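# Swap red foam block on shelf with desk cardboard box

## Task

A small red foam block sits on one shelf of the recessed shelving section at the far end of the aisle, and a small cardboard box sits on the desk. Exchange their places: put the cardboard box on the shelf where the red block was, and put the red block on the desk. The robot must not tip over or finish leaning, or the task fails. Each object must rest where it belongs on its own; anything the robot is still holding in place at the end does not count.

## Robot and tools

ROBOT. A Hello Robot Stretch 4 with a single arm: an omni-wheel base, a lift that runs up a mast, an arm that telescopes forward, a three-joint wrist (yaw, pitch, roll) and a two-finger gripper. It stands about 1.6 m tall, and the base rim reaches at most 0.23 m from the base origin. Cameras: head_camera, head_left_camera, head_right_camera (all on the head) and wrist_camera (on the gripper).

FRAMES. Base frame: origin on the floor below the base centre, x ahead, y to the left, z up. hand_pose is reported in this frame and marks a point centred between the fingers, 15 mm behind the tips; with all wrist joints at 0 its axes line up with the base frame. Its printed position may be slightly wrong. The odometry frame is the base frame as it was at the start. base_odometry comes only from wheel turns, so slipping shows up as travel. Heading is positive to the left, between -3.142 and 3.142.

execute_actions. Arguments: "actions", a list holding one action or none (an empty list just returns state and pictures), and "cameras", a list of names from head_camera, head_left_camera, head_right_camera, wrist_camera, all (left out, null or ["all"] gives every camera; [] gives none). An action holds "base", "joints" or both, with optional "pace" and "contact_limits"; otherwise it is just {"end_of_arm": "enable_torque"}, which turns back on any wrist or gripper motor that shut itself off. All motions in an action begin together.
- "base": exactly one key, each a relative move from where the base last reported itself. translate_m: straight drive in metres, forward positive, -2 to 2. strafe_m: sideways in metres, left positive, -2 to 2. rotate_rad: on-the-spot turn in radians, counter-clockwise (left) positive, -3.2 to 3.2.
- "joints": absolute targets, one number per named joint. lift_m 0 to 1.2 m. arm_m 0 to 0.55 m (extension forward). wrist_yaw_rad -1.134 to 4.276 (0 straight ahead, positive left, 3.14 stowed back; over 3.4 the arm may block it). wrist_pitch_rad -1.117 to 4.259 (0 level, 1.57 pointing down). wrist_roll_rad -1.117 to 4.259 (0 keeps the fingers level; positive turns clockwise seen from behind). gripper_m 0 to 0.08 m, the finger gap. Targets past a joint's range get clipped and the result mentions it; any other bad value or unknown key rejects the whole call.
- "pace": "slow", "default", "fast" or "max"; base speeds 0.1/0.3/0.4/0.6 m/s and 1/2/3/4 rad/s, reduced when the lift is high.
- "contact_limits": only {"arm_m": value}, 0 (gentlest) to 0.75 (firmest), default 0.5; the arm stops when it pushes harder.
A single action runs at most 15 s. A joint or base omitted from an action may still be driving toward an earlier target.

wait: "seconds" from 0 to 10; commands nothing and returns state and pictures.
zoom_image: "camera" (one of the four names) and "region" [x0, y0, x1, y1] in pixels of that camera's most recent full image, top-left at (0, 0), up to 504 by 504.
read_manual: optional "section", only "licences"; returns URDF licence text, moves nothing.
finished_scene: "scene" integer; closes the scene once the robot has settled, irreversible, and reports success.

RESULT LINES. base_status and joint_status: "done" (for the base, wheels turned the commanded amount even if slipping), "off_target" (stopped short, may still push), "contact_stop_at_<key>" (met something; that part can go slack, a lift may sink, a base may roll), "limit_stop_at_<name>", "time_out", "torque_fault". limit_stop_at_tilt means a lean above 6 degrees; lift, arm and wheels go slack until it eases. limit_stop_at_own_body means a joint would hit the robot; move it away. on_its_own lists things not commanded in this call; there "held at" is the held target. If one call reports a stop, the remaining calls in that reply are skipped. lidar_m: 12 distances in metres from the base origin, 30-degree sectors, first straight ahead then counter-clockwise (4th left, 7th behind, 10th right); "-" is nothing seen or closer than 0.25 m; sees from ~0.15 m up, misses glass and thin legs. wrist_depth_mm: 7x7 grid of depths, 100 to 2000 mm, robot body included. turned_by_wheels vs turned_by_imu: a gap above ~0.1 rad suggests a collision or slip. base_tilt in degrees (forward, right positive). motor_effort: percent of maximum, peak in brackets; for wheel_0/1/2 positive means turning right.

GRIPPING. Command a gap smaller than the object to squeeze it. While holding, the gripper_m reading stays above the command and its effort leaves 0; "off_target" after closing means something is held. Effort held beyond about 50 trips a torque_fault and the fingers go limp; send enable_torque. Wrist motors also fault if pressed hard or overloaded (about 2.7 kg level).

CAUTIONS. To unfold at the start, send lift_m 0.4 with wrist_yaw_rad 0 together. Avoid driving or turning with over 1 kg held and arm_m above 0.2, especially fast. Avoid steady pushes or pulls with a high gripper. Tilting the gripper up while rolled can trigger own-body stops. Do not drop, slam or shove objects; set them down gently and release before finishing. Something may occasionally nudge a loose object, so check it before ending.

Each tool is called after ">>>" as name(argument=value, ...), one argument or row to a line, values as JSON.

## Session

>>> execute_actions(
  actions=[],
)

Scene clock: 0.00 s.
base_odometry: x=+0.000 y=+0.000 heading=+0.000 (m, m, rad; odometry frame)
turned_by_wheels: +0.000 (rad since the last result)
turned_by_imu: +0.000 (rad since the last result)
base_tilt: forward=+0.9 right=-0.7 (deg)
lidar_m: 1.35 1.23 0.77 0.78 1.33 1.20 1.20 1.52 1.28 1.29 1.62 2.49
base_status: not commanded
joint_positions: lift_m=+0.210 arm_m=+0.001 wrist_yaw_rad=+3.067 wrist_pitch_rad=-0.003 wrist_roll_rad=-0.018 gripper_m=+0.040
joint_status: not commanded
motor_effort: lift_m=+20 arm_m=+0 wrist_yaw_rad=+1 wrist_pitch_rad=-9 wrist_roll_rad=+1 gripper_m=+0 wheel_0=+0 wheel_1=-1 wheel_2=+0 (%)
hand_pose: x=-0.0336 y=+0.1031 z=+0.3892 quat_wxyz=(+0.037, +0.001, -0.009, +0.999) (m; base frame)
wrist_depth_mm: - 137 1430 1308 1229 1182 1078 / - 131 1397 1336 1255 1182 1098 / 105 138 236 1336 1229 1182 1098 / 135 139 1430 1366 1255 1182 1098 / 1661 1537 1464 1366 1255 1182 1118 / 1366 1336 143 1281 139 1160 1098 / 931 - - 976 - - 946
pictures: head_camera, head_left_camera, head_right_camera, wrist_camera
Images, in order (width x height): head_camera 420x560, head_left_camera 420x672, head_right_camera 420x672, wrist_camera 616x392.

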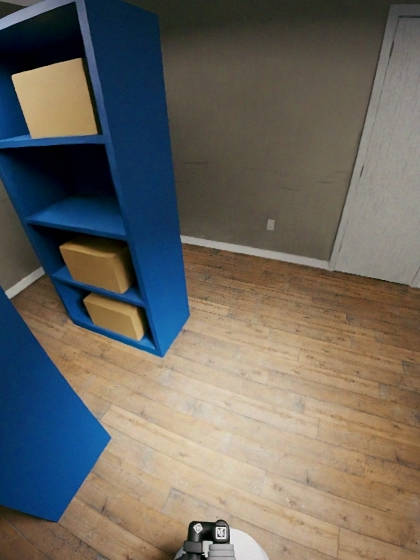

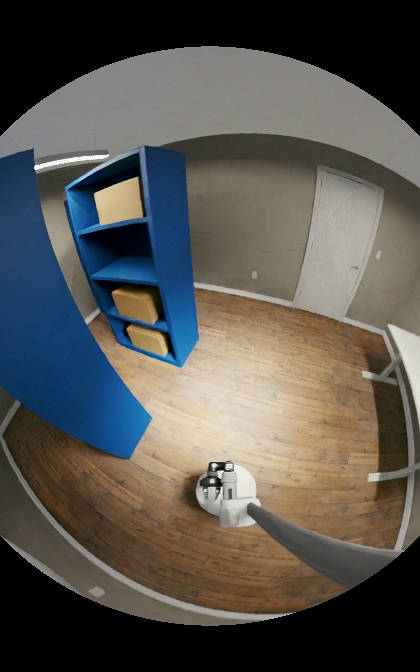

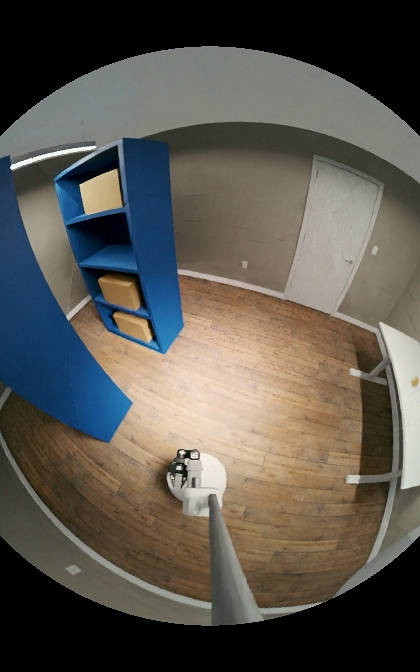

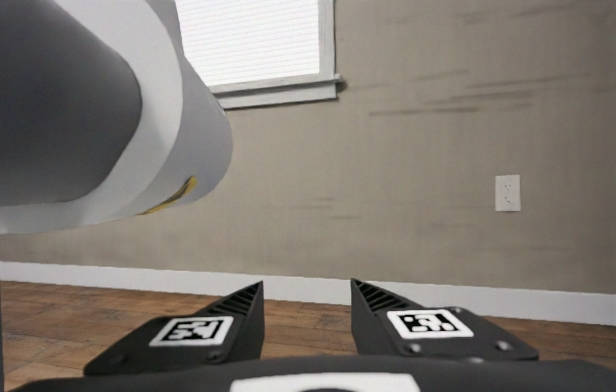

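>>> execute_actions(
  actions=[
    {"base":{"rotate_rad":-1.57},"pace":"fast"},
  ],
)

Scene clock: 3.67 s.
base_odometry: x=+0.000 y=+0.000 heading=-1.569 (m, m, rad; odometry frame)
turned_by_wheels: -1.569 (rad since the last result)
turned_by_imu: -1.604 (rad since the last result)
base_tilt: forward=+0.9 right=-0.7 (deg)
lidar_m: 1.29 1.60 2.49 1.34 1.23 0.79 0.82 1.33 1.21 1.18 1.48 1.28
base_status: done
joint_positions: lift_m=+0.210 arm_m=+0.001 wrist_yaw_rad=+3.067 wrist_pitch_rad=-0.003 wrist_roll_rad=-0.018 gripper_m=+0.040
joint_status: not commanded
motor_effort: lift_m=+19(20) arm_m=+0(0) wrist_yaw_rad=+1(1) wrist_pitch_rad=-8(9) wrist_roll_rad=+0(0) gripper_m=+1(0) wheel_0=+3(9) wheel_1=+4(12) wheel_2=+1(10) (%)
hand_pose: x=-0.0336 y=+0.1031 z=+0.3892 quat_wxyz=(+0.037, +0.001, -0.009, +0.999) (m; base frame)
wrist_depth_mm: - 137 - - 842 798 - / - 131 - - 842 798 - / 105 138 236 - 854 798 - / 135 139 - - 854 798 - / 1336 1708 - 1756 854 809 - / 1255 1336 143 1182 139 798 1205 / 946 - - 960 - - 946
pictures: head_camera, head_left_camera, head_right_camera, wrist_camera
camera_calibration (this result's frames):
wrist_camera: T_world_to_cam=[[0.084746, 0.996389, 0.00520258, -0.0987172], [0.0340599, 0.00232148, -0.999417, 0.437911], [-0.99582, 0.0848738, -0.0337402, 0.12461], [0, 0, 0, 1]] pos_world=[0.11754, 0.086768, 0.442374]
Images, in order (width x height): head_camera 420x560, head_left_camera 420x672, head_right_camera 420x672, wrist_camera 616x392.

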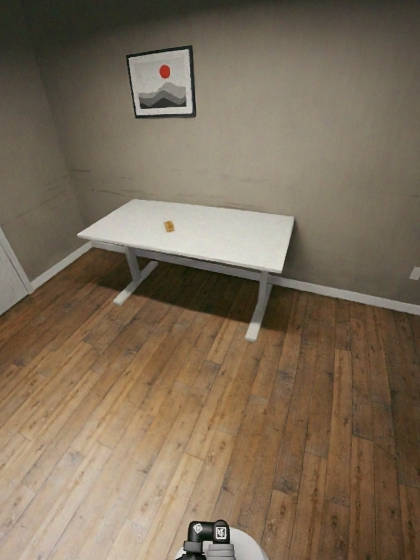

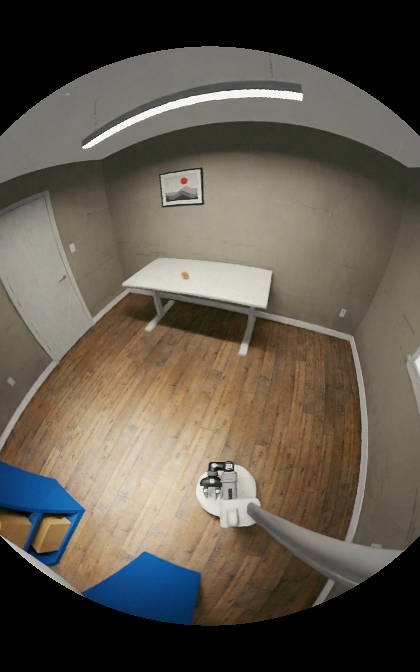

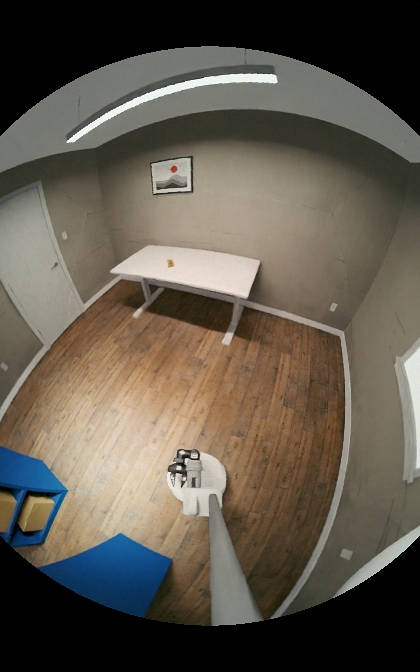

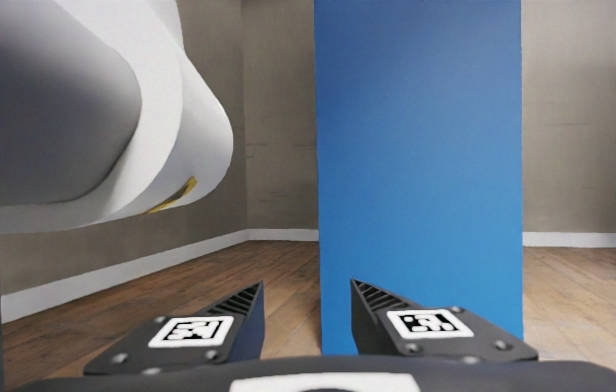

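>>> execute_actions(
  actions=[
    {"base":{"rotate_rad":-0.33},"pace":"fast"},
  ],
  cameras=[],
)

>>> execute_actions(
  actions=[
    {"base":{"strafe_m":0.85},"joints":{"lift_m":0.7,"wrist_yaw_rad":0,"gripper_m":0.08},"pace":"fast"},
  ],
)

Scene clock: 26.93 s.
base_odometry: x=+0.000 y=+0.000 heading=-1.899 (m, m, rad; odometry frame)
turned_by_wheels: -0.329 (rad since the last result)
turned_by_imu: -0.336 (rad since the last result)
base_tilt: forward=+0.9 right=-0.7 (deg)
lidar_m: 1.28 1.34 1.90 2.50 1.24 0.81 0.78 1.68 1.25 1.19 1.25 1.82
base_status: done
joint_positions: lift_m=+0.210 arm_m=+0.001 wrist_yaw_rad=+3.067 wrist_pitch_rad=-0.003 wrist_roll_rad=-0.018 gripper_m=+0.040
joint_status: not commanded
motor_effort: lift_m=+20(19) arm_m=+0(0) wrist_yaw_rad=+2(1) wrist_pitch_rad=-9(9) wrist_roll_rad=+1(2) gripper_m=-1(0) wheel_0=+3(9) wheel_1=+4(13) wheel_2=+1(11) (%)
hand_pose: x=-0.0336 y=+0.1031 z=+0.3892 quat_wxyz=(+0.037, +0.001, -0.009, +0.999) (m; base frame)
wrist_depth_mm: - 137 891 904 - 1756 1336 / - 131 904 917 - 1756 1182 / 105 138 236 904 - 1756 1138 / 135 139 904 904 - 1808 1537 / 1863 - 904 917 1708 1661 1182 / 1366 1308 143 917 139 1255 1118 / 931 - - 917 - - 960
pictures: none
No camera images: the call's "cameras" was empty. Leave "cameras" out to get every camera's image.

Scene clock: 30.20 s.
base_odometry: x=+0.805 y=-0.274 heading=-1.899 (m, m, rad; odometry frame)
turned_by_wheels: +0.000 (rad since the last result)
turned_by_imu: +0.001 (rad since the last result)
base_tilt: forward=+0.9 right=-0.7 (deg)
lidar_m: 1.29 1.36 1.69 1.66 1.77 0.76 0.77 0.91 1.13 2.05 2.15 1.33
base_status: done
joint_positions: lift_m=+0.700 arm_m=+0.001 wrist_yaw_rad=+0.000 wrist_pitch_rad=-0.003 wrist_roll_rad=-0.018 gripper_m=+0.080
joint_status: all done
motor_effort: lift_m=+22(25) arm_m=+0(0) wrist_yaw_rad=+0(7) wrist_pitch_rad=-9(10) wrist_roll_rad=+0(0) gripper_m=+2(1) wheel_0=-1(16) wheel_1=+1(16) wheel_2=+0(0) (%)
hand_pose: x=+0.3846 y=-0.0874 z=+0.8787 quat_wxyz=(+1.000, -0.009, -0.002, +0.000) (m; base frame)
wrist_depth_mm: 1863 1808 1808 1808 1756 1808 1756 / 1863 1863 1863 1808 1756 1756 1756 / 1921 1863 1863 1808 1756 1808 1808 / 1863 1921 1863 1863 1863 1808 1756 / 1921 1397 1661 1576 1499 1430 1808 / 1921 1397 1863 1808 166 113 1808 / - - 1008 1863 1863 - -
pictures: head_camera, head_left_camera, head_right_camera, wrist_camera
camera_calibration (this result's frames):
wrist_camera: T_world_to_cam=[[-0.00971293, -0.999939, 0.00520516, -0.0850236], [-0.0337645, -0.00487448, -0.999418, 0.938807], [0.999383, -0.00988302, -0.0337151, -0.201982], [0, 0, 0, 1]] pos_world=[0.23273, -0.0824384, 0.931893]
Images, in order (width x height): head_camera 420x560, head_left_camera 420x672, head_right_camera 420x672, wrist_camera 616x392.

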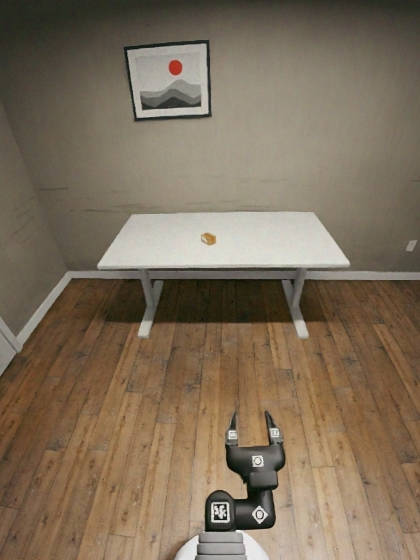

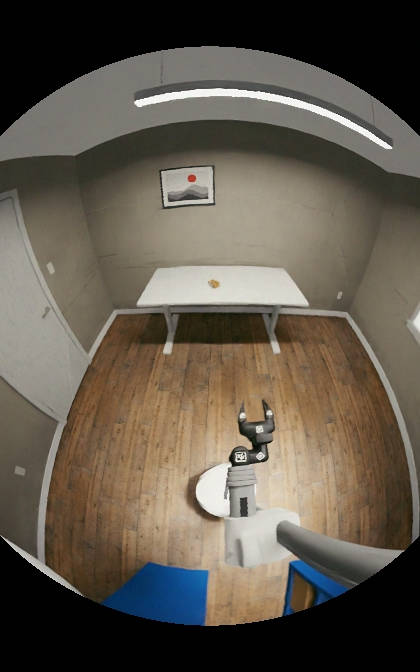

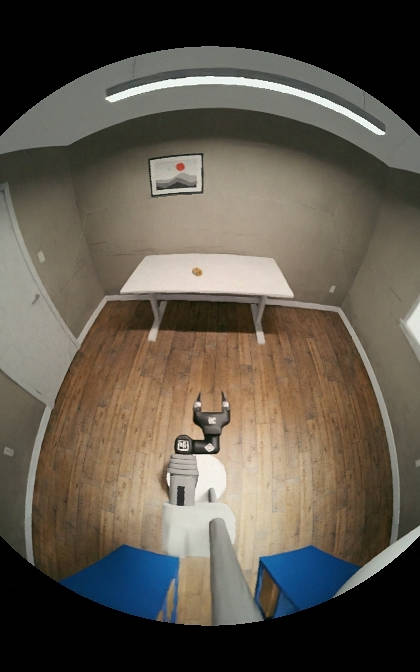

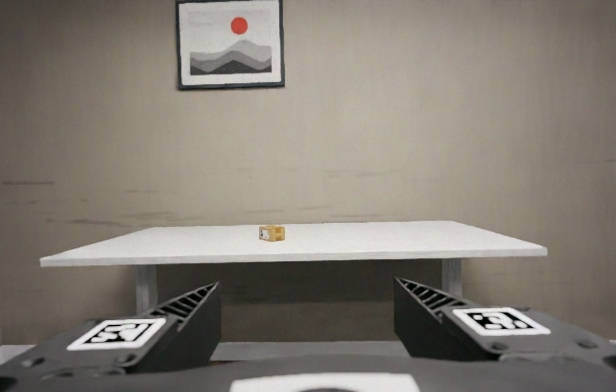

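>>> execute_actions(
  actions=[
    {"base":{"translate_m":0.85},"joints":{"lift_m":0.72,"wrist_pitch_rad":0.5},"pace":"fast"},
  ],
  cameras=[],
)

>>> execute_actions(
  actions=[
    {"base":{"strafe_m":0.13},"pace":"fast"},
  ],
  cameras=["head_camera","wrist_camera"],
)

Scene clock: 37.63 s.
base_odometry: x=+0.531 y=-1.078 heading=-1.898 (m, m, rad; odometry frame)
turned_by_wheels: +0.001 (rad since the last result)
turned_by_imu: +0.000 (rad since the last result)
base_tilt: forward=+0.9 right=-0.7 (deg)
lidar_m: 0.43 0.48 0.67 1.57 1.68 1.67 1.61 1.69 2.13 2.06 0.65 0.48
base_status: done
joint_positions: lift_m=+0.720 arm_m=+0.001 wrist_yaw_rad=+0.000 wrist_pitch_rad=+0.502 wrist_roll_rad=-0.018 gripper_m=+0.080
joint_status: all done
motor_effort: lift_m=+21(25) arm_m=+0(0) wrist_yaw_rad=+1(0) wrist_pitch_rad=-8(5) wrist_roll_rad=+0(0) gripper_m=+1(1) wheel_0=+3(11) wheel_1=+5(10) wheel_2=+1(14) (%)
hand_pose: x=+0.3584 y=-0.0874 z=+0.7956 quat_wxyz=(+0.969, -0.009, +0.249, +0.002) (m; base frame)
wrist_depth_mm: 931 931 931 917 917 917 904 / 778 768 759 759 741 741 732 / 517 512 469 504 500 492 492 / 379 379 377 375 373 373 368 / 304 301 300 298 298 297 296 / 854 294 293 1138 165 113 831 / - - 569 1042 1025 - -
pictures: none
No camera images: the call's "cameras" was empty. Leave "cameras" out to get every camera's image.

Scene clock: 39.03 s.
base_odometry: x=+0.654 y=-1.120 heading=-1.898 (m, m, rad; odometry frame)
turned_by_wheels: +0.000 (rad since the last result)
turned_by_imu: +0.000 (rad since the last result)
base_tilt: forward=+0.9 right=-0.7 (deg)
lidar_m: 0.46 0.48 0.69 1.42 1.55 1.67 1.60 1.75 2.28 2.19 0.66 0.47
base_status: done
joint_positions: lift_m=+0.720 arm_m=+0.001 wrist_yaw_rad=+0.000 wrist_pitch_rad=+0.502 wrist_roll_rad=-0.018 gripper_m=+0.080
joint_status: not commanded
motor_effort: lift_m=+21(21) arm_m=+0(0) wrist_yaw_rad=+1(1) wrist_pitch_rad=-8(7) wrist_roll_rad=+1(1) gripper_m=+1(2) wheel_0=-2(13) wheel_1=+3(15) wheel_2=+0(0) (%)
hand_pose: x=+0.3584 y=-0.0874 z=+0.7956 quat_wxyz=(+0.969, -0.009, +0.249, +0.002) (m; base frame)
wrist_depth_mm: 946 931 917 931 931 904 917 / 788 768 759 759 750 741 732 / 512 512 504 469 500 496 496 / 382 379 377 373 373 373 370 / 303 301 301 300 298 297 294 / 1098 298 297 1118 165 113 891 / - - 569 1025 1008 - -
pictures: head_camera, wrist_camera
camera_calibration (this result's frames):
wrist_camera: T_world_to_cam=[[-0.00600303, -0.999938, 0.00933865, -0.0894778], [-0.513724, -0.00492842, -0.857941, 0.9143], [0.857935, -0.00994774, -0.513663, 0.254029], [0, 0, 0, 1]] pos_world=[0.25122, -0.0824392, 0.915737]
Images, in order (width x height): head_camera 420x560, wrist_camera 616x392.

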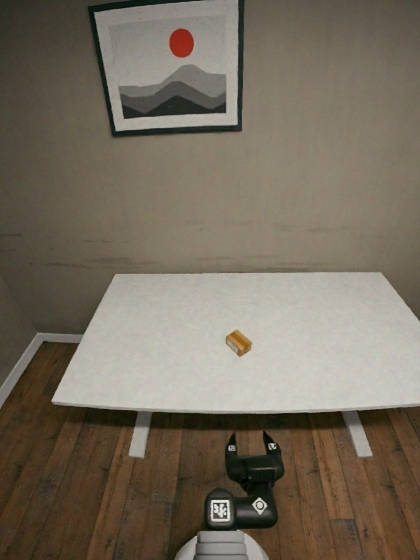

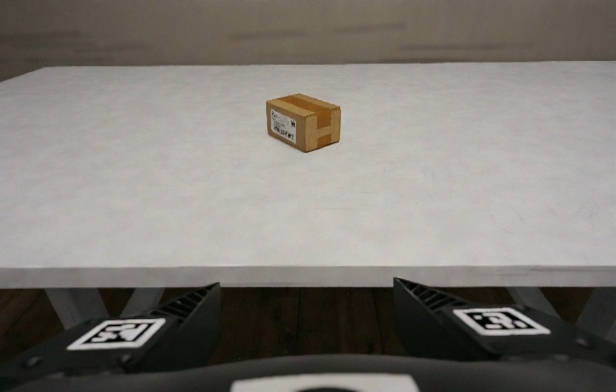

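>>> execute_actions(
  actions=[
    {"base":{"strafe_m":-0.146},"joints":{"wrist_yaw_rad":0.70,"wrist_pitch_rad":0.25,"arm_m":0.30,"lift_m":0.72},"pace":"fast"},
  ],
  cameras=["head_camera","wrist_camera"],
)

Scene clock: 69.23 s.
base_odometry: x=+0.516 y=-1.073 heading=-1.898 (m, m, rad; odometry frame)
turned_by_wheels: +0.000 (rad since the last result)
turned_by_imu: +0.001 (rad since the last result)
base_tilt: forward=+0.9 right=-0.7 (deg)
lidar_m: 0.42 0.49 0.69 1.58 1.70 1.66 1.59 1.71 2.11 2.05 0.64 0.47
base_status: done
joint_positions: lift_m=+0.720 arm_m=+0.299 wrist_yaw_rad=+0.700 wrist_pitch_rad=+0.253 wrist_roll_rad=-0.018 gripper_m=+0.080
joint_status: all done
motor_effort: lift_m=+21(23) arm_m=+7(5) wrist_yaw_rad=+1(9) wrist_pitch_rad=-9(13) wrist_roll_rad=+1(1) gripper_m=+2(1) wheel_0=-1(12) wheel_1=-1(16) wheel_2=+0(0) (%)
hand_pose: x=+0.6835 y=+0.0658 z=+0.8448 quat_wxyz=(+0.931, -0.051, +0.115, +0.341) (m; base frame)
wrist_depth_mm: 1281 1366 1060 842 699 603 539 / 1308 1430 1118 878 732 621 549 / 1336 1464 1182 917 759 640 569 / 1336 1430 732 723 715 640 580 / 504 496 488 484 477 469 469 / 373 368 330 362 165 113 373 / - - 217 301 229 - -
pictures: head_camera, wrist_camera
camera_calibration (this result's frames):
wrist_camera: T_world_to_cam=[[0.637899, -0.770083, 0.00755724, -0.388523], [-0.215505, -0.187917, -0.958251, 1.01726], [0.739353, 0.609639, -0.285829, -0.150312], [0, 0, 0, 1]] pos_world=[0.578197, -0.0163978, 0.934765]
Images, in order (width x height): head_camera 420x560, wrist_camera 616x392.

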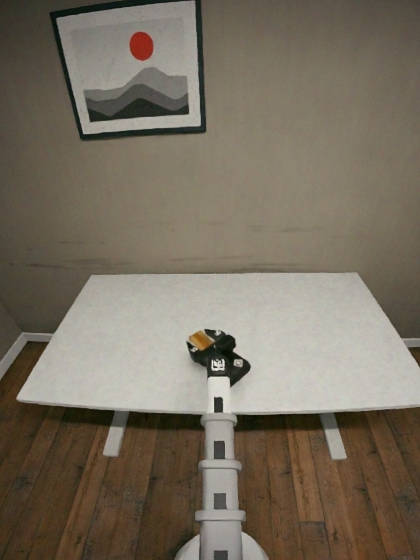

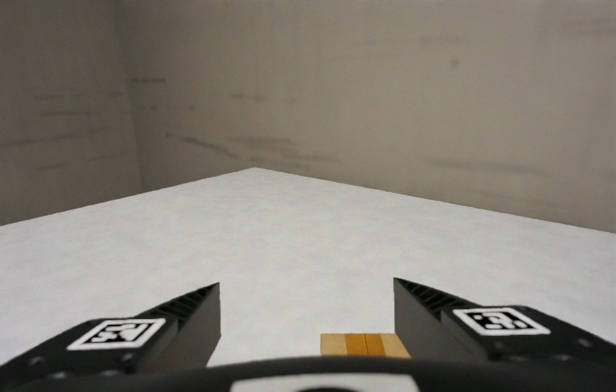

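>>> execute_actions(
  actions=[
    {"joints":{"arm_m":0.357,"lift_m":0.69}},
  ],
  cameras=["head_camera","wrist_camera"],
)

Scene clock: 73.93 s.
base_odometry: x=+0.516 y=-1.073 heading=-1.898 (m, m, rad; odometry frame)
turned_by_wheels: +0.000 (rad since the last result)
turned_by_imu: +0.001 (rad since the last result)
base_tilt: forward=+0.9 right=-0.7 (deg)
lidar_m: 0.46 0.48 0.68 1.59 1.70 1.65 1.62 1.70 2.14 2.03 0.64 0.46
base_status: not commanded
joint_positions: lift_m=+0.690 arm_m=+0.356 wrist_yaw_rad=+0.700 wrist_pitch_rad=+0.253 wrist_roll_rad=-0.018 gripper_m=+0.080
joint_status: all done
motor_effort: lift_m=+16(18) arm_m=+7(8) wrist_yaw_rad=+2(1) wrist_pitch_rad=-9(10) wrist_roll_rad=+1(1) gripper_m=+1(2) wheel_0=-1(1) wheel_1=-1(1) wheel_2=+0(0) (%)
hand_pose: x=+0.7405 y=+0.0658 z=+0.8152 quat_wxyz=(+0.931, -0.051, +0.115, +0.341) (m; base frame)
wrist_depth_mm: 1281 1281 946 768 640 554 488 / 1308 1366 1025 809 676 569 504 / 1336 1464 1078 842 699 597 521 / 1281 647 640 621 615 580 525 / 430 424 421 415 410 404 402 / 320 317 285 310 165 113 319 / - - 166 193 191 - -
pictures: head_camera, wrist_camera
camera_calibration (this result's frames):
wrist_camera: T_world_to_cam=[[0.637837, -0.770134, 0.0075576, -0.424623], [-0.215543, -0.187919, -0.958242, 1.0012], [0.739395, 0.609573, -0.285859, -0.200905], [0, 0, 0, 1]] pos_world=[0.635189, -0.0164058, 0.905168]
Images, in order (width x height): head_camera 420x560, wrist_camera 616x392.

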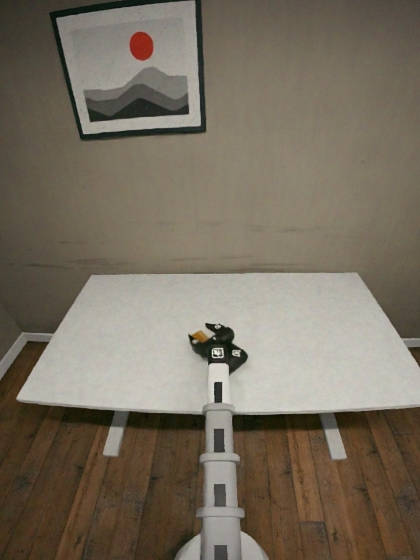

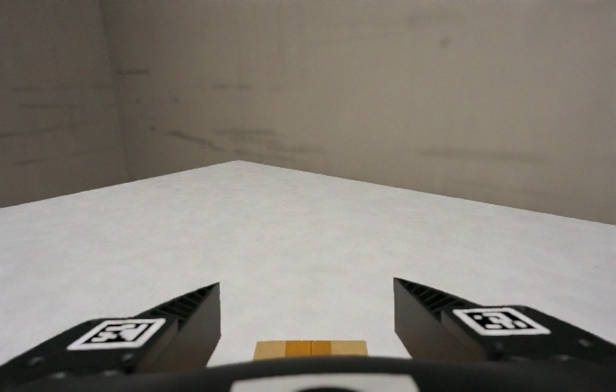

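>>> execute_actions(
  actions=[
    {"joints":{"lift_m":0.628}},
  ],
  cameras=["head_camera","wrist_camera"],
)

Scene clock: 76.80 s.
base_odometry: x=+0.516 y=-1.073 heading=-1.898 (m, m, rad; odometry frame)
turned_by_wheels: +0.000 (rad since the last result)
turned_by_imu: +0.001 (rad since the last result)
base_tilt: forward=+0.9 right=-0.7 (deg)
lidar_m: 0.45 0.48 0.68 1.59 1.69 1.64 1.63 1.70 2.13 2.04 0.65 0.48
base_status: not commanded
joint_positions: lift_m=+0.628 arm_m=+0.356 wrist_yaw_rad=+0.700 wrist_pitch_rad=+0.253 wrist_roll_rad=-0.018 gripper_m=+0.080
joint_status: all done
motor_effort: lift_m=+16(16) arm_m=+7(7) wrist_yaw_rad=+2(2) wrist_pitch_rad=-9(8) wrist_roll_rad=-1(0) gripper_m=+2(0) wheel_0=-1(1) wheel_1=-1(1) wheel_2=+0(0) (%)
hand_pose: x=+0.7405 y=+0.0658 z=+0.7533 quat_wxyz=(+0.931, -0.051, +0.115, +0.341) (m; base frame)
wrist_depth_mm: 1281 1255 946 768 647 554 492 / 1308 1366 1025 809 668 569 504 / 1308 1397 854 778 683 591 525 / 439 433 421 413 404 399 394 / 285 282 278 161 270 267 265 / 213 209 128 121 130 113 211 / - - 105 102 111 - -
pictures: head_camera, wrist_camera
camera_calibration (this result's frames):
wrist_camera: T_world_to_cam=[[0.637837, -0.770134, 0.00755786, -0.424155], [-0.215543, -0.18792, -0.958242, 0.941812], [0.739395, 0.609573, -0.285859, -0.218621], [0, 0, 0, 1]] pos_world=[0.63519, -0.0164058, 0.843195]
Images, in order (width x height): head_camera 420x560, wrist_camera 616x392.

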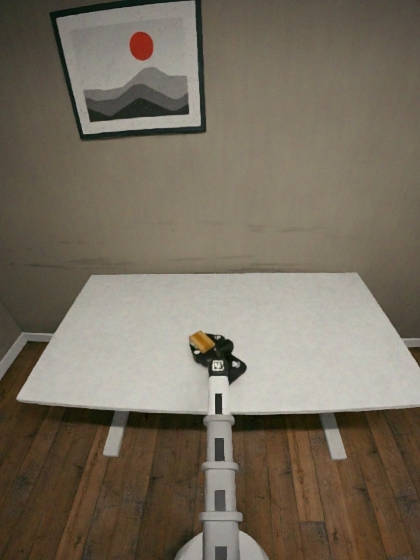

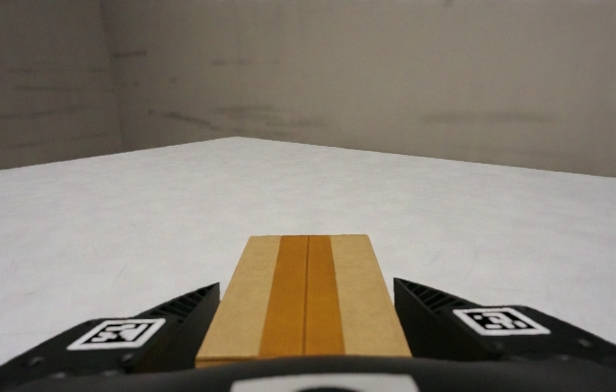

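>>> execute_actions(
  actions=[
    {"joints":{"gripper_m":0.05}},
  ],
  cameras=["wrist_camera"],
)

>>> execute_actions(
  actions=[
    {"joints":{"lift_m":0.70}},
  ],
  cameras=["head_camera","wrist_camera"],
)

Scene clock: 80.13 s.
base_odometry: x=+0.516 y=-1.073 heading=-1.898 (m, m, rad; odometry frame)
turned_by_wheels: +0.000 (rad since the last result)
turned_by_imu: +0.001 (rad since the last result)
base_tilt: forward=+0.9 right=-0.7 (deg)
lidar_m: 0.46 0.48 0.67 1.58 1.69 1.67 1.62 1.70 2.13 2.03 0.63 0.47
base_status: not commanded
joint_positions: lift_m=+0.628 arm_m=+0.356 wrist_yaw_rad=+0.700 wrist_pitch_rad=+0.253 wrist_roll_rad=-0.018 gripper_m=+0.059
joint_status: gripper_m off_target (ended at +0.059, target +0.050)
on_its_own: gripper_m is held at +0.054, not at your +0.050, by its contact guard: the fingers met something
motor_effort: lift_m=+16(16) arm_m=+7(7) wrist_yaw_rad=+1(1) wrist_pitch_rad=-10(9) wrist_roll_rad=+1(0) gripper_m=-37(35) wheel_0=-1(1) wheel_1=-1(1) wheel_2=+0(0) (%)
hand_pose: x=+0.7405 y=+0.0658 z=+0.7533 quat_wxyz=(+0.931, -0.051, +0.115, +0.341) (m; base frame)
wrist_depth_mm: 1281 1281 946 768 647 559 492 / 1308 1366 1008 798 668 574 508 / 1336 1366 878 778 676 585 521 / 442 430 421 413 407 399 394 / 286 281 262 160 271 270 266 / 212 209 128 121 120 207 202 / 176 - 103 102 104 - -
pictures: wrist_camera
camera_calibration (this result's frames):
wrist_camera: T_world_to_cam=[[0.637836, -0.770135, 0.00755502, -0.424153], [-0.215533, -0.187907, -0.958247, 0.941811], [0.739399, 0.609576, -0.285843, -0.218636], [0, 0, 0, 1]] pos_world=[0.63519, -0.0164063, 0.843196]
Images, in order (width x height): wrist_camera 616x392.

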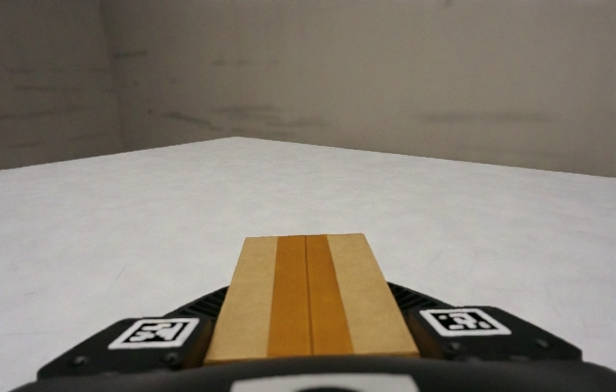

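Scene clock: 81.40 s.
base_odometry: x=+0.516 y=-1.073 heading=-1.898 (m, m, rad; odometry frame)
turned_by_wheels: +0.000 (rad since the last result)
turned_by_imu: +0.000 (rad since the last result)
base_tilt: forward=+0.9 right=-0.7 (deg)
lidar_m: 0.44 0.48 0.66 1.57 1.68 1.66 1.62 1.71 2.13 2.05 0.62 0.46
base_status: not commanded
joint_positions: lift_m=+0.700 arm_m=+0.356 wrist_yaw_rad=+0.700 wrist_pitch_rad=+0.254 wrist_roll_rad=-0.018 gripper_m=+0.059
joint_status: all done
on_its_own: gripper_m is held at +0.054, not at your +0.050, by its contact guard: the fingers met something
motor_effort: lift_m=+22(21) arm_m=+7(7) wrist_yaw_rad=+1(1) wrist_pitch_rad=-11(12) wrist_roll_rad=+2(2) gripper_m=-37(37) wheel_0=-1(1) wheel_1=-1(1) wheel_2=+0(0) (%)
hand_pose: x=+0.7405 y=+0.0658 z=+0.8246 quat_wxyz=(+0.931, -0.052, +0.116, +0.341) (m; base frame)
wrist_depth_mm: 1281 1255 960 768 647 554 496 / 1308 1366 1008 798 668 569 504 / 1336 1430 1078 842 691 591 521 / 1336 683 668 654 640 591 535 / 452 445 415 161 427 421 421 / 338 332 128 120 120 327 319 / 279 - 103 103 104 - -
pictures: head_camera, wrist_camera
camera_calibration (this result's frames):
wrist_camera: T_world_to_cam=[[0.637841, -0.770131, 0.00756441, -0.424705], [-0.216054, -0.188351, -0.958042, 1.01039], [0.739243, 0.609444, -0.286527, -0.197526], [0, 0, 0, 1]] pos_world=[0.635212, -0.0163893, 0.914612]
Images, in order (width x height): head_camera 420x560, wrist_camera 616x392.

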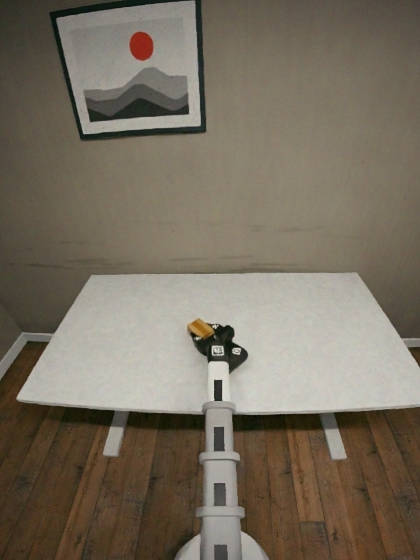

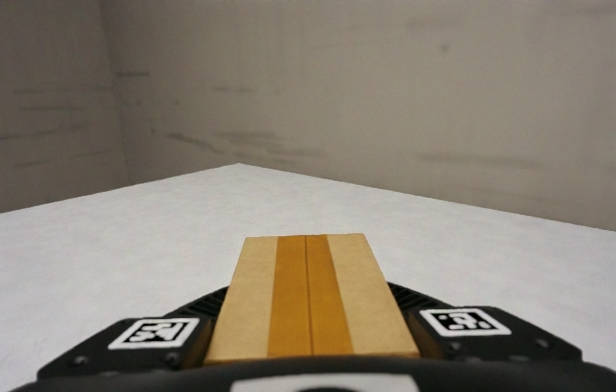

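>>> execute_actions(
  actions=[
    {"base":{"translate_m":-0.6},"joints":{"arm_m":0.0,"wrist_yaw_rad":0},"pace":"fast"},
  ],
  cameras=[],
)

>>> execute_actions(
  actions=[
    {"base":{"rotate_rad":3.14},"pace":"fast"},
  ],
)

Scene clock: 87.17 s.
base_odometry: x=+0.709 y=-0.505 heading=-1.898 (m, m, rad; odometry frame)
turned_by_wheels: -0.001 (rad since the last result)
turned_by_imu: +0.003 (rad since the last result)
base_tilt: forward=+0.9 right=-0.7 (deg)
lidar_m: 1.04 1.10 1.71 1.64 1.76 1.03 1.01 1.13 2.12 2.04 2.15 1.09
base_status: done
joint_positions: lift_m=+0.700 arm_m=+0.002 wrist_yaw_rad=+0.000 wrist_pitch_rad=+0.254 wrist_roll_rad=-0.018 gripper_m=+0.059
joint_status: all done
joint sent to its limit — the command would take arm_m past its lower limit, so that joint was sent only as far as its limit.
on_its_own: gripper_m is held at +0.054, not at your +0.050, by its contact guard: the fingers met something
motor_effort: lift_m=+21(22) arm_m=-7(11) wrist_yaw_rad=+1(6) wrist_pitch_rad=-11(11) wrist_roll_rad=+0(0) gripper_m=-36(37) wheel_0=-3(9) wheel_1=-3(11) wheel_2=-1(13) (%)
hand_pose: x=+0.3789 y=-0.0875 z=+0.8246 quat_wxyz=(+0.992, -0.009, +0.127, +0.001) (m; base frame)
wrist_depth_mm: 1499 1464 1464 1464 1464 1397 1430 / 1576 1537 1537 1537 1499 1537 1499 / 1576 1430 1366 1336 1281 1255 1537 / 1661 1255 1618 1618 1661 1618 1618 / 1808 1708 1708 161 1708 1708 1661 / 1576 1499 128 121 120 1308 1464 / 1308 - 103 102 104 - -
pictures: none
No camera images: the call's "cameras" was empty. Leave "cameras" out to get every camera's image.

Scene clock: 89.70 s.
base_odometry: x=+0.709 y=-0.505 heading=+1.241 (m, m, rad; odometry frame)
turned_by_wheels: +3.139 (rad since the last result)
turned_by_imu: +3.212 (rad since the last result)
base_tilt: forward=+0.9 right=-0.7 (deg)
lidar_m: 1.01 1.14 2.10 2.03 2.16 1.09 1.05 1.10 1.67 1.63 1.74 1.03
base_status: done
joint_positions: lift_m=+0.700 arm_m=+0.002 wrist_yaw_rad=+0.000 wrist_pitch_rad=+0.254 wrist_roll_rad=-0.018 gripper_m=+0.059
joint_status: not commanded
on_its_own: gripper_m is held at +0.054, not at your +0.050, by its contact guard: the fingers met something
motor_effort: lift_m=+19(22) arm_m=-7(7) wrist_yaw_rad=+1(1) wrist_pitch_rad=-10(11) wrist_roll_rad=-1(1) gripper_m=-37(36) wheel_0=-5(13) wheel_1=-4(10) wheel_2=+0(12) (%)
hand_pose: x=+0.3790 y=-0.0874 z=+0.8248 quat_wxyz=(+0.992, -0.009, +0.126, +0.001) (m; base frame)
wrist_depth_mm: 750 1118 - - 699 699 699 / 768 1576 - - 732 715 - / 809 1576 - - 759 750 - / 842 1336 - - 798 788 - / 866 1229 1756 161 820 820 - / 904 1042 128 120 120 842 1499 / 960 - 103 102 104 - -
pictures: head_camera, head_left_camera, head_right_camera, wrist_camera
camera_calibration (this result's frames):
wrist_camera: T_world_to_cam=[[-0.00801856, -0.999939, 0.00756233, -0.0873762], [-0.286593, -0.00494725, -0.95804, 0.946434], [0.958019, -0.00984941, -0.286536, 0.0260246], [0, 0, 0, 1]] pos_world=[0.245608, -0.0824324, 0.914839]
Images, in order (width x height): head_camera 420x560, head_left_camera 420x672, head_right_camera 420x672, wrist_camera 616x392.

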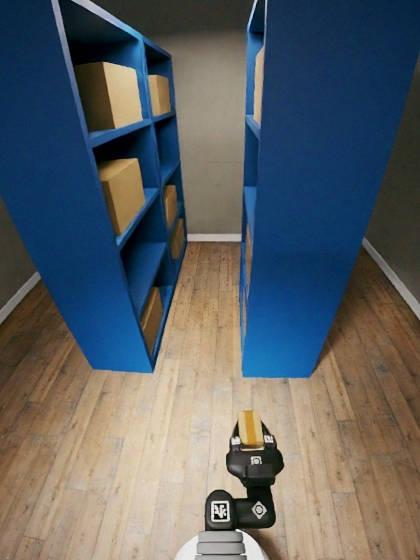

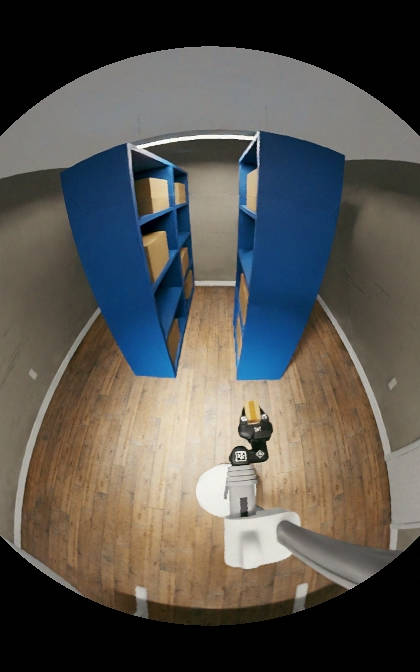

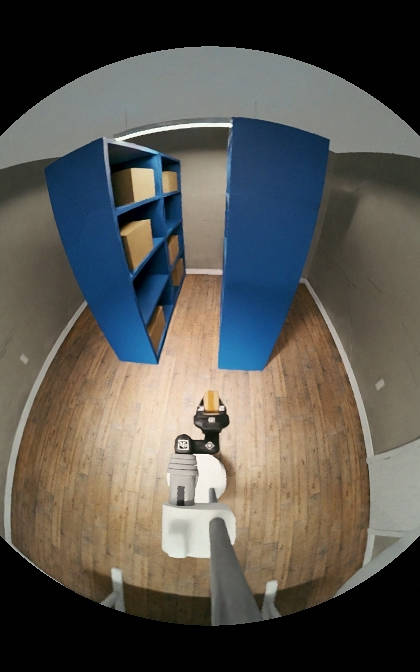

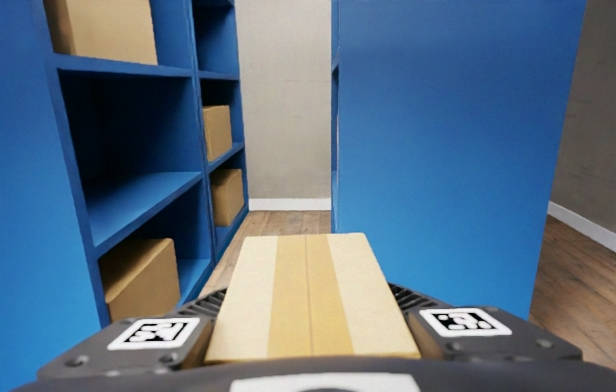

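>>> execute_actions(
  actions=[
    {"base":{"rotate_rad":-0.075},"pace":"fast"},
  ],
  cameras=[],
)

>>> execute_actions(
  actions=[
    {"base":{"strafe_m":0.21},"pace":"fast"},
  ],
  cameras=["head_camera","wrist_camera"],
)

Scene clock: 104.33 s.
base_odometry: x=+0.709 y=-0.505 heading=+1.167 (m, m, rad; odometry frame)
turned_by_wheels: -0.074 (rad since the last result)
turned_by_imu: -0.075 (rad since the last result)
base_tilt: forward=+0.9 right=-0.7 (deg)
lidar_m: 1.01 1.13 2.12 2.04 2.14 1.11 1.05 1.10 1.70 1.62 1.72 1.04
base_status: done
joint_positions: lift_m=+0.700 arm_m=+0.002 wrist_yaw_rad=+0.000 wrist_pitch_rad=+0.254 wrist_roll_rad=-0.018 gripper_m=+0.059
joint_status: not commanded
on_its_own: gripper_m is held at +0.054, not at your +0.050, by its contact guard: the fingers met something
motor_effort: lift_m=+19(19) arm_m=-7(7) wrist_yaw_rad=+1(1) wrist_pitch_rad=-10(11) wrist_roll_rad=+0(1) gripper_m=-36(37) wheel_0=+3(8) wheel_1=+5(6) wheel_2=+3(8) (%)
hand_pose: x=+0.3790 y=-0.0874 z=+0.8248 quat_wxyz=(+0.992, -0.009, +0.126, +0.001) (m; base frame)
wrist_depth_mm: 891 1430 - 732 707 723 - / 1336 1537 - 759 750 750 - / 1430 1576 - 788 778 788 - / 1118 1499 - 820 809 820 - / 854 1708 1863 161 842 866 1863 / 878 1118 128 121 119 878 1464 / 917 - 103 102 104 - -
pictures: none
No camera images: the call's "cameras" was empty. Leave "cameras" out to get every camera's image.

Scene clock: 106.00 s.
base_odometry: x=+0.516 y=-0.423 heading=+1.167 (m, m, rad; odometry frame)
turned_by_wheels: +0.000 (rad since the last result)
turned_by_imu: +0.001 (rad since the last result)
base_tilt: forward=+0.9 right=-0.7 (deg)
lidar_m: 1.11 1.02 1.92 1.81 1.91 1.14 1.04 1.09 1.95 1.83 1.92 1.03
base_status: done
joint_positions: lift_m=+0.700 arm_m=+0.002 wrist_yaw_rad=+0.000 wrist_pitch_rad=+0.254 wrist_roll_rad=-0.018 gripper_m=+0.059
joint_status: not commanded
on_its_own: gripper_m is held at +0.054, not at your +0.050, by its contact guard: the fingers met something
motor_effort: lift_m=+19(20) arm_m=-7(7) wrist_yaw_rad=+1(0) wrist_pitch_rad=-11(11) wrist_roll_rad=+0(1) gripper_m=-37(36) wheel_0=-2(14) wheel_1=+3(16) wheel_2=+0(2) (%)
hand_pose: x=+0.3790 y=-0.0874 z=+0.8248 quat_wxyz=(+0.992, -0.009, +0.126, +0.001) (m; base frame)
wrist_depth_mm: 691 904 - - 1464 715 732 / 723 1078 - - 1060 750 759 / 759 1537 1921 - 991 778 788 / 788 1098 1756 - 831 809 831 / 820 842 1756 161 854 854 866 / 878 854 128 120 120 891 1397 / 904 - 103 102 103 - -
pictures: head_camera, wrist_camera
camera_calibration (this result's frames):
wrist_camera: T_world_to_cam=[[-0.00811981, -0.999938, 0.00756287, -0.0873593], [-0.286633, -0.00491834, -0.958028, 0.946428], [0.958006, -0.00994677, -0.286575, 0.0260691], [0, 0, 0, 1]] pos_world=[0.245594, -0.0824397, 0.914836]
Images, in order (width x height): head_camera 420x560, wrist_camera 616x392.

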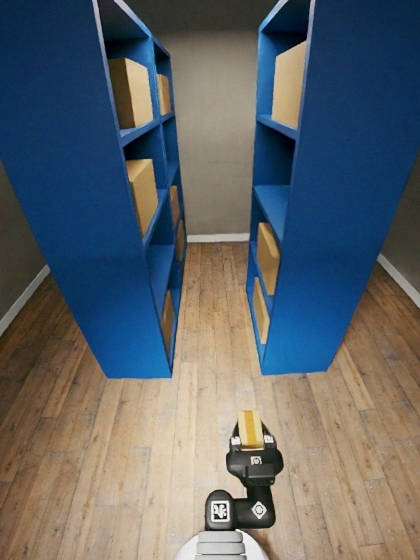

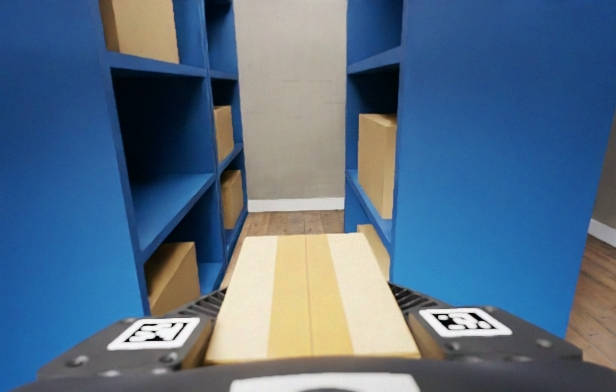

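>>> execute_actions(
  actions=[
    {"base":{"translate_m":1.0}},
  ],
)

Scene clock: 117.20 s.
base_odometry: x=+0.909 y=+0.497 heading=+1.167 (m, m, rad; odometry frame)
turned_by_wheels: +0.001 (rad since the last result)
turned_by_imu: -0.001 (rad since the last result)
base_tilt: forward=+0.9 right=-0.7 (deg)
lidar_m: 1.33 0.42 0.31 0.29 1.96 2.59 2.10 2.11 1.94 0.25 0.27 0.40
base_status: done
joint_positions: lift_m=+0.700 arm_m=+0.002 wrist_yaw_rad=+0.000 wrist_pitch_rad=+0.254 wrist_roll_rad=-0.018 gripper_m=+0.059
joint_status: not commanded
on_its_own: gripper_m is held at +0.054, not at your +0.050, by its contact guard: the fingers met something
motor_effort: lift_m=+20(20) arm_m=-7(7) wrist_yaw_rad=+1(1) wrist_pitch_rad=-12(12) wrist_roll_rad=+1(1) gripper_m=-37(36) wheel_0=+4(7) wheel_1=+4(10) wheel_2=-1(12) (%)
hand_pose: x=+0.3790 y=-0.0874 z=+0.8248 quat_wxyz=(+0.992, -0.009, +0.126, +0.001) (m; base frame)
wrist_depth_mm: 591 1430 1464 1464 1464 410 329 / 609 1464 1537 1537 1499 627 634 / 634 1042 1576 1618 1576 654 661 / 654 931 1618 1708 1661 452 364 / 676 931 1464 161 723 436 310 / 661 759 128 121 119 366 314 / 559 - 103 103 104 - -
pictures: head_camera, head_left_camera, head_right_camera, wrist_camera
camera_calibration (this result's frames):
wrist_camera: T_world_to_cam=[[-0.00817987, -0.999938, 0.00756288, -0.0873491], [-0.286633, -0.00490113, -0.958028, 0.946419], [0.958005, -0.0100043, -0.286575, 0.0260992], [0, 0, 0, 1]] pos_world=[0.245558, -0.0824441, 0.914836]
Images, in order (width x height): head_camera 420x560, head_left_camera 420x672, head_right_camera 420x672, wrist_camera 616x392.

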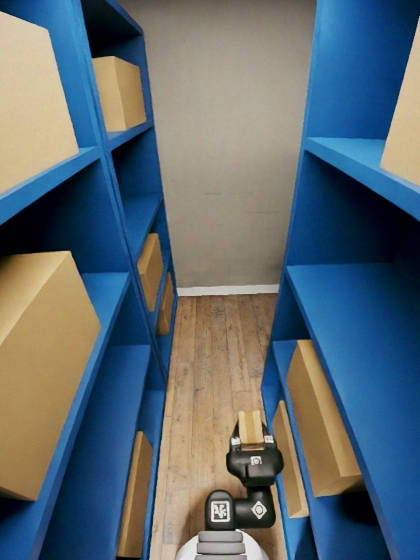

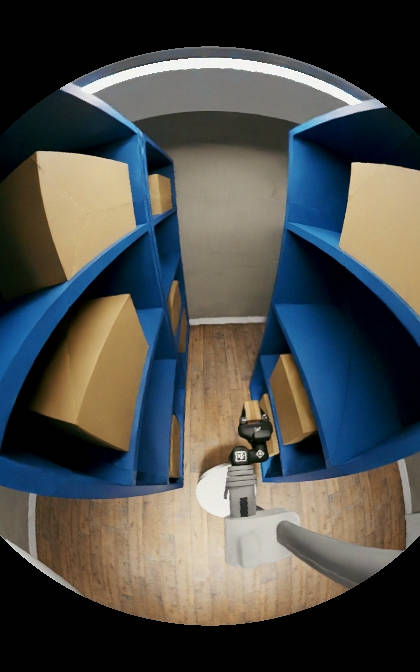

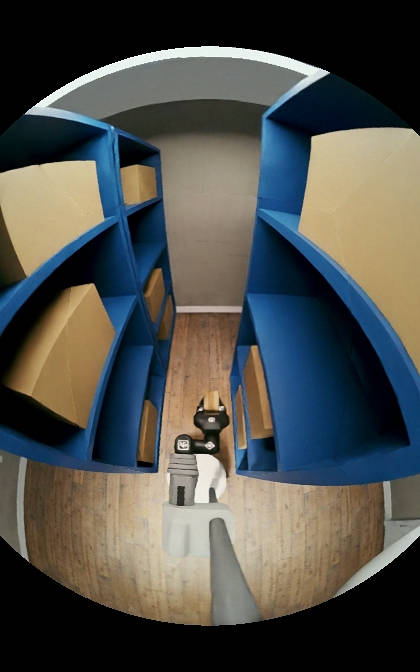

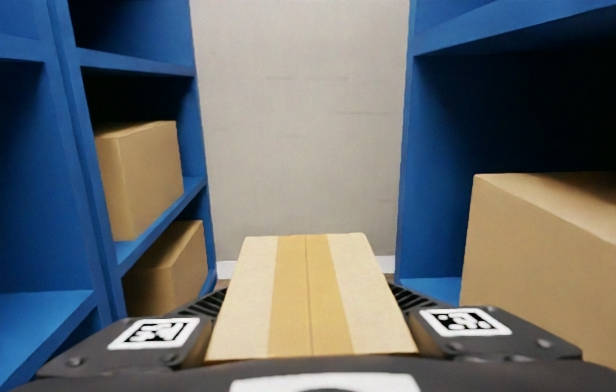

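>>> execute_actions(
  actions=[
    {"base":{"strafe_m":0.02}},
  ],
  cameras=[],
)

>>> execute_actions(
  actions=[
    {"base":{"translate_m":0.7}},
  ],
)

Scene clock: 123.40 s.
base_odometry: x=+0.891 y=+0.505 heading=+1.167 (m, m, rad; odometry frame)
turned_by_wheels: +0.000 (rad since the last result)
turned_by_imu: +0.001 (rad since the last result)
base_tilt: forward=+0.9 right=-0.7 (deg)
lidar_m: 1.29 0.42 0.30 0.27 1.93 2.58 2.10 2.14 1.94 0.28 0.30 0.43
base_status: done
joint_positions: lift_m=+0.700 arm_m=+0.002 wrist_yaw_rad=+0.000 wrist_pitch_rad=+0.254 wrist_roll_rad=-0.018 gripper_m=+0.059
joint_status: not commanded
on_its_own: gripper_m is held at +0.054, not at your +0.050, by its contact guard: the fingers met something
motor_effort: lift_m=+20(20) arm_m=-7(7) wrist_yaw_rad=+0(1) wrist_pitch_rad=-11(11) wrist_roll_rad=-1(1) gripper_m=-36(37) wheel_0=-3(11) wheel_1=+4(11) wheel_2=+0(0) (%)
hand_pose: x=+0.3790 y=-0.0874 z=+0.8248 quat_wxyz=(+0.992, -0.009, +0.126, +0.001) (m; base frame)
wrist_depth_mm: 574 1366 1430 1499 1464 488 336 / 609 1464 1537 1537 1537 634 634 / 627 1042 1537 1576 1618 654 668 / 661 904 1618 1708 1661 676 370 / 691 878 1499 161 741 477 338 / 661 741 128 120 120 399 342 / 554 - 103 102 104 - -
pictures: none
No camera images: the call's "cameras" was empty. Leave "cameras" out to get every camera's image.

Scene clock: 127.20 s.
base_odometry: x=+1.165 y=+1.149 heading=+1.168 (m, m, rad; odometry frame)
turned_by_wheels: +0.000 (rad since the last result)
turned_by_imu: -0.001 (rad since the last result)
base_tilt: forward=+0.9 right=-0.8 (deg)
lidar_m: 1.14 0.43 0.30 0.28 0.32 0.43 3.65 0.41 0.28 0.25 0.28 1.03
base_status: done
joint_positions: lift_m=+0.700 arm_m=+0.002 wrist_yaw_rad=+0.000 wrist_pitch_rad=+0.254 wrist_roll_rad=-0.018 gripper_m=+0.059
joint_status: not commanded
on_its_own: gripper_m is held at +0.054, not at your +0.050, by its contact guard: the fingers met something
motor_effort: lift_m=+20(20) arm_m=-7(7) wrist_yaw_rad=+1(0) wrist_pitch_rad=-11(11) wrist_roll_rad=+0(1) gripper_m=-37(36) wheel_0=+3(9) wheel_1=+4(10) wheel_2=-2(13) (%)
hand_pose: x=+0.3790 y=-0.0874 z=+0.8248 quat_wxyz=(+0.992, -0.009, +0.127, +0.001) (m; base frame)
wrist_depth_mm: 788 842 842 842 854 878 854 / 820 866 878 878 891 891 878 / 854 904 917 917 931 946 904 / 609 917 960 991 991 991 946 / 603 931 991 161 1008 1025 960 / 603 931 128 120 120 1060 1042 / 544 - 103 102 104 - -
pictures: head_camera, head_left_camera, head_right_camera, wrist_camera
camera_calibration (this result's frames):
wrist_camera: T_world_to_cam=[[-0.00814418, -0.999938, 0.00756351, -0.0873559], [-0.286735, -0.00491091, -0.957997, 0.94641], [0.957975, -0.00997083, -0.286677, 0.0261948], [0, 0, 0, 1]] pos_world=[0.245563, -0.0824415, 0.914828]
Images, in order (width x height): head_camera 420x560, head_left_camera 420x672, head_right_camera 420x672, wrist_camera 616x392.

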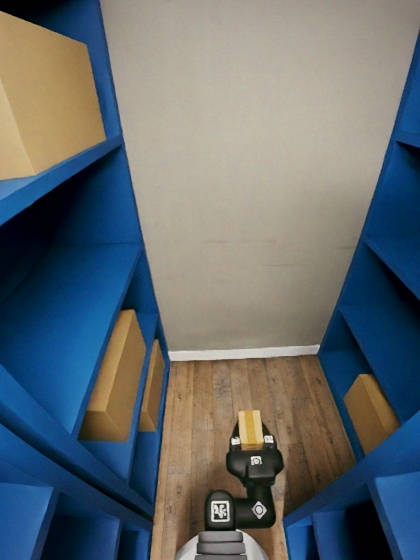

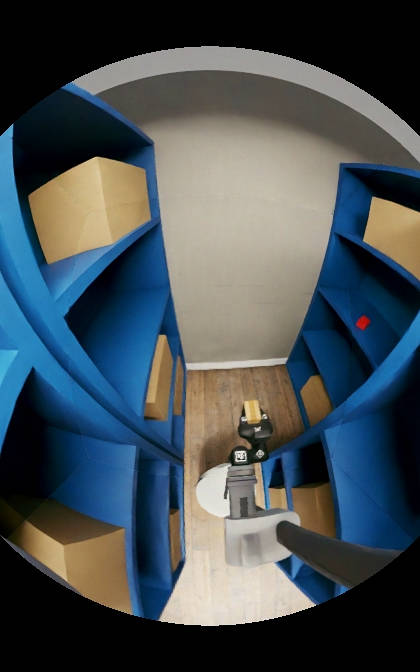

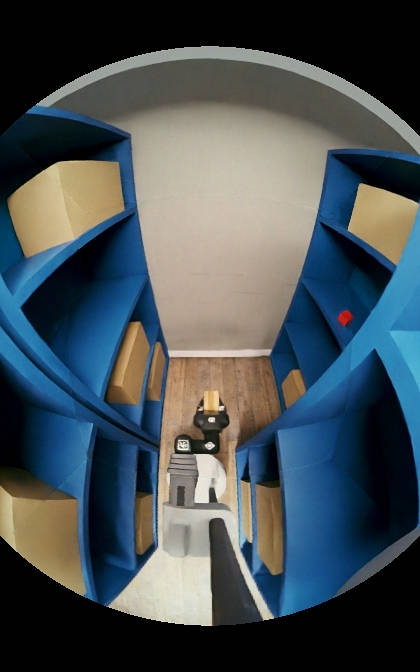

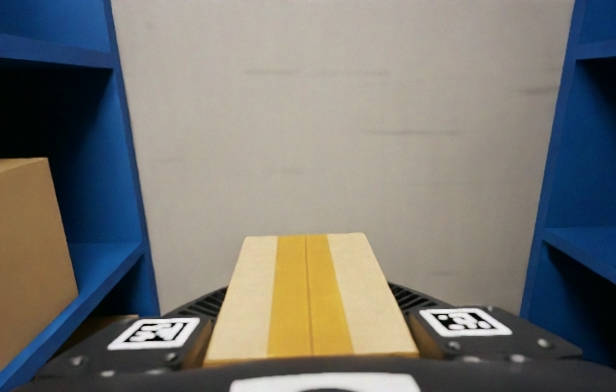

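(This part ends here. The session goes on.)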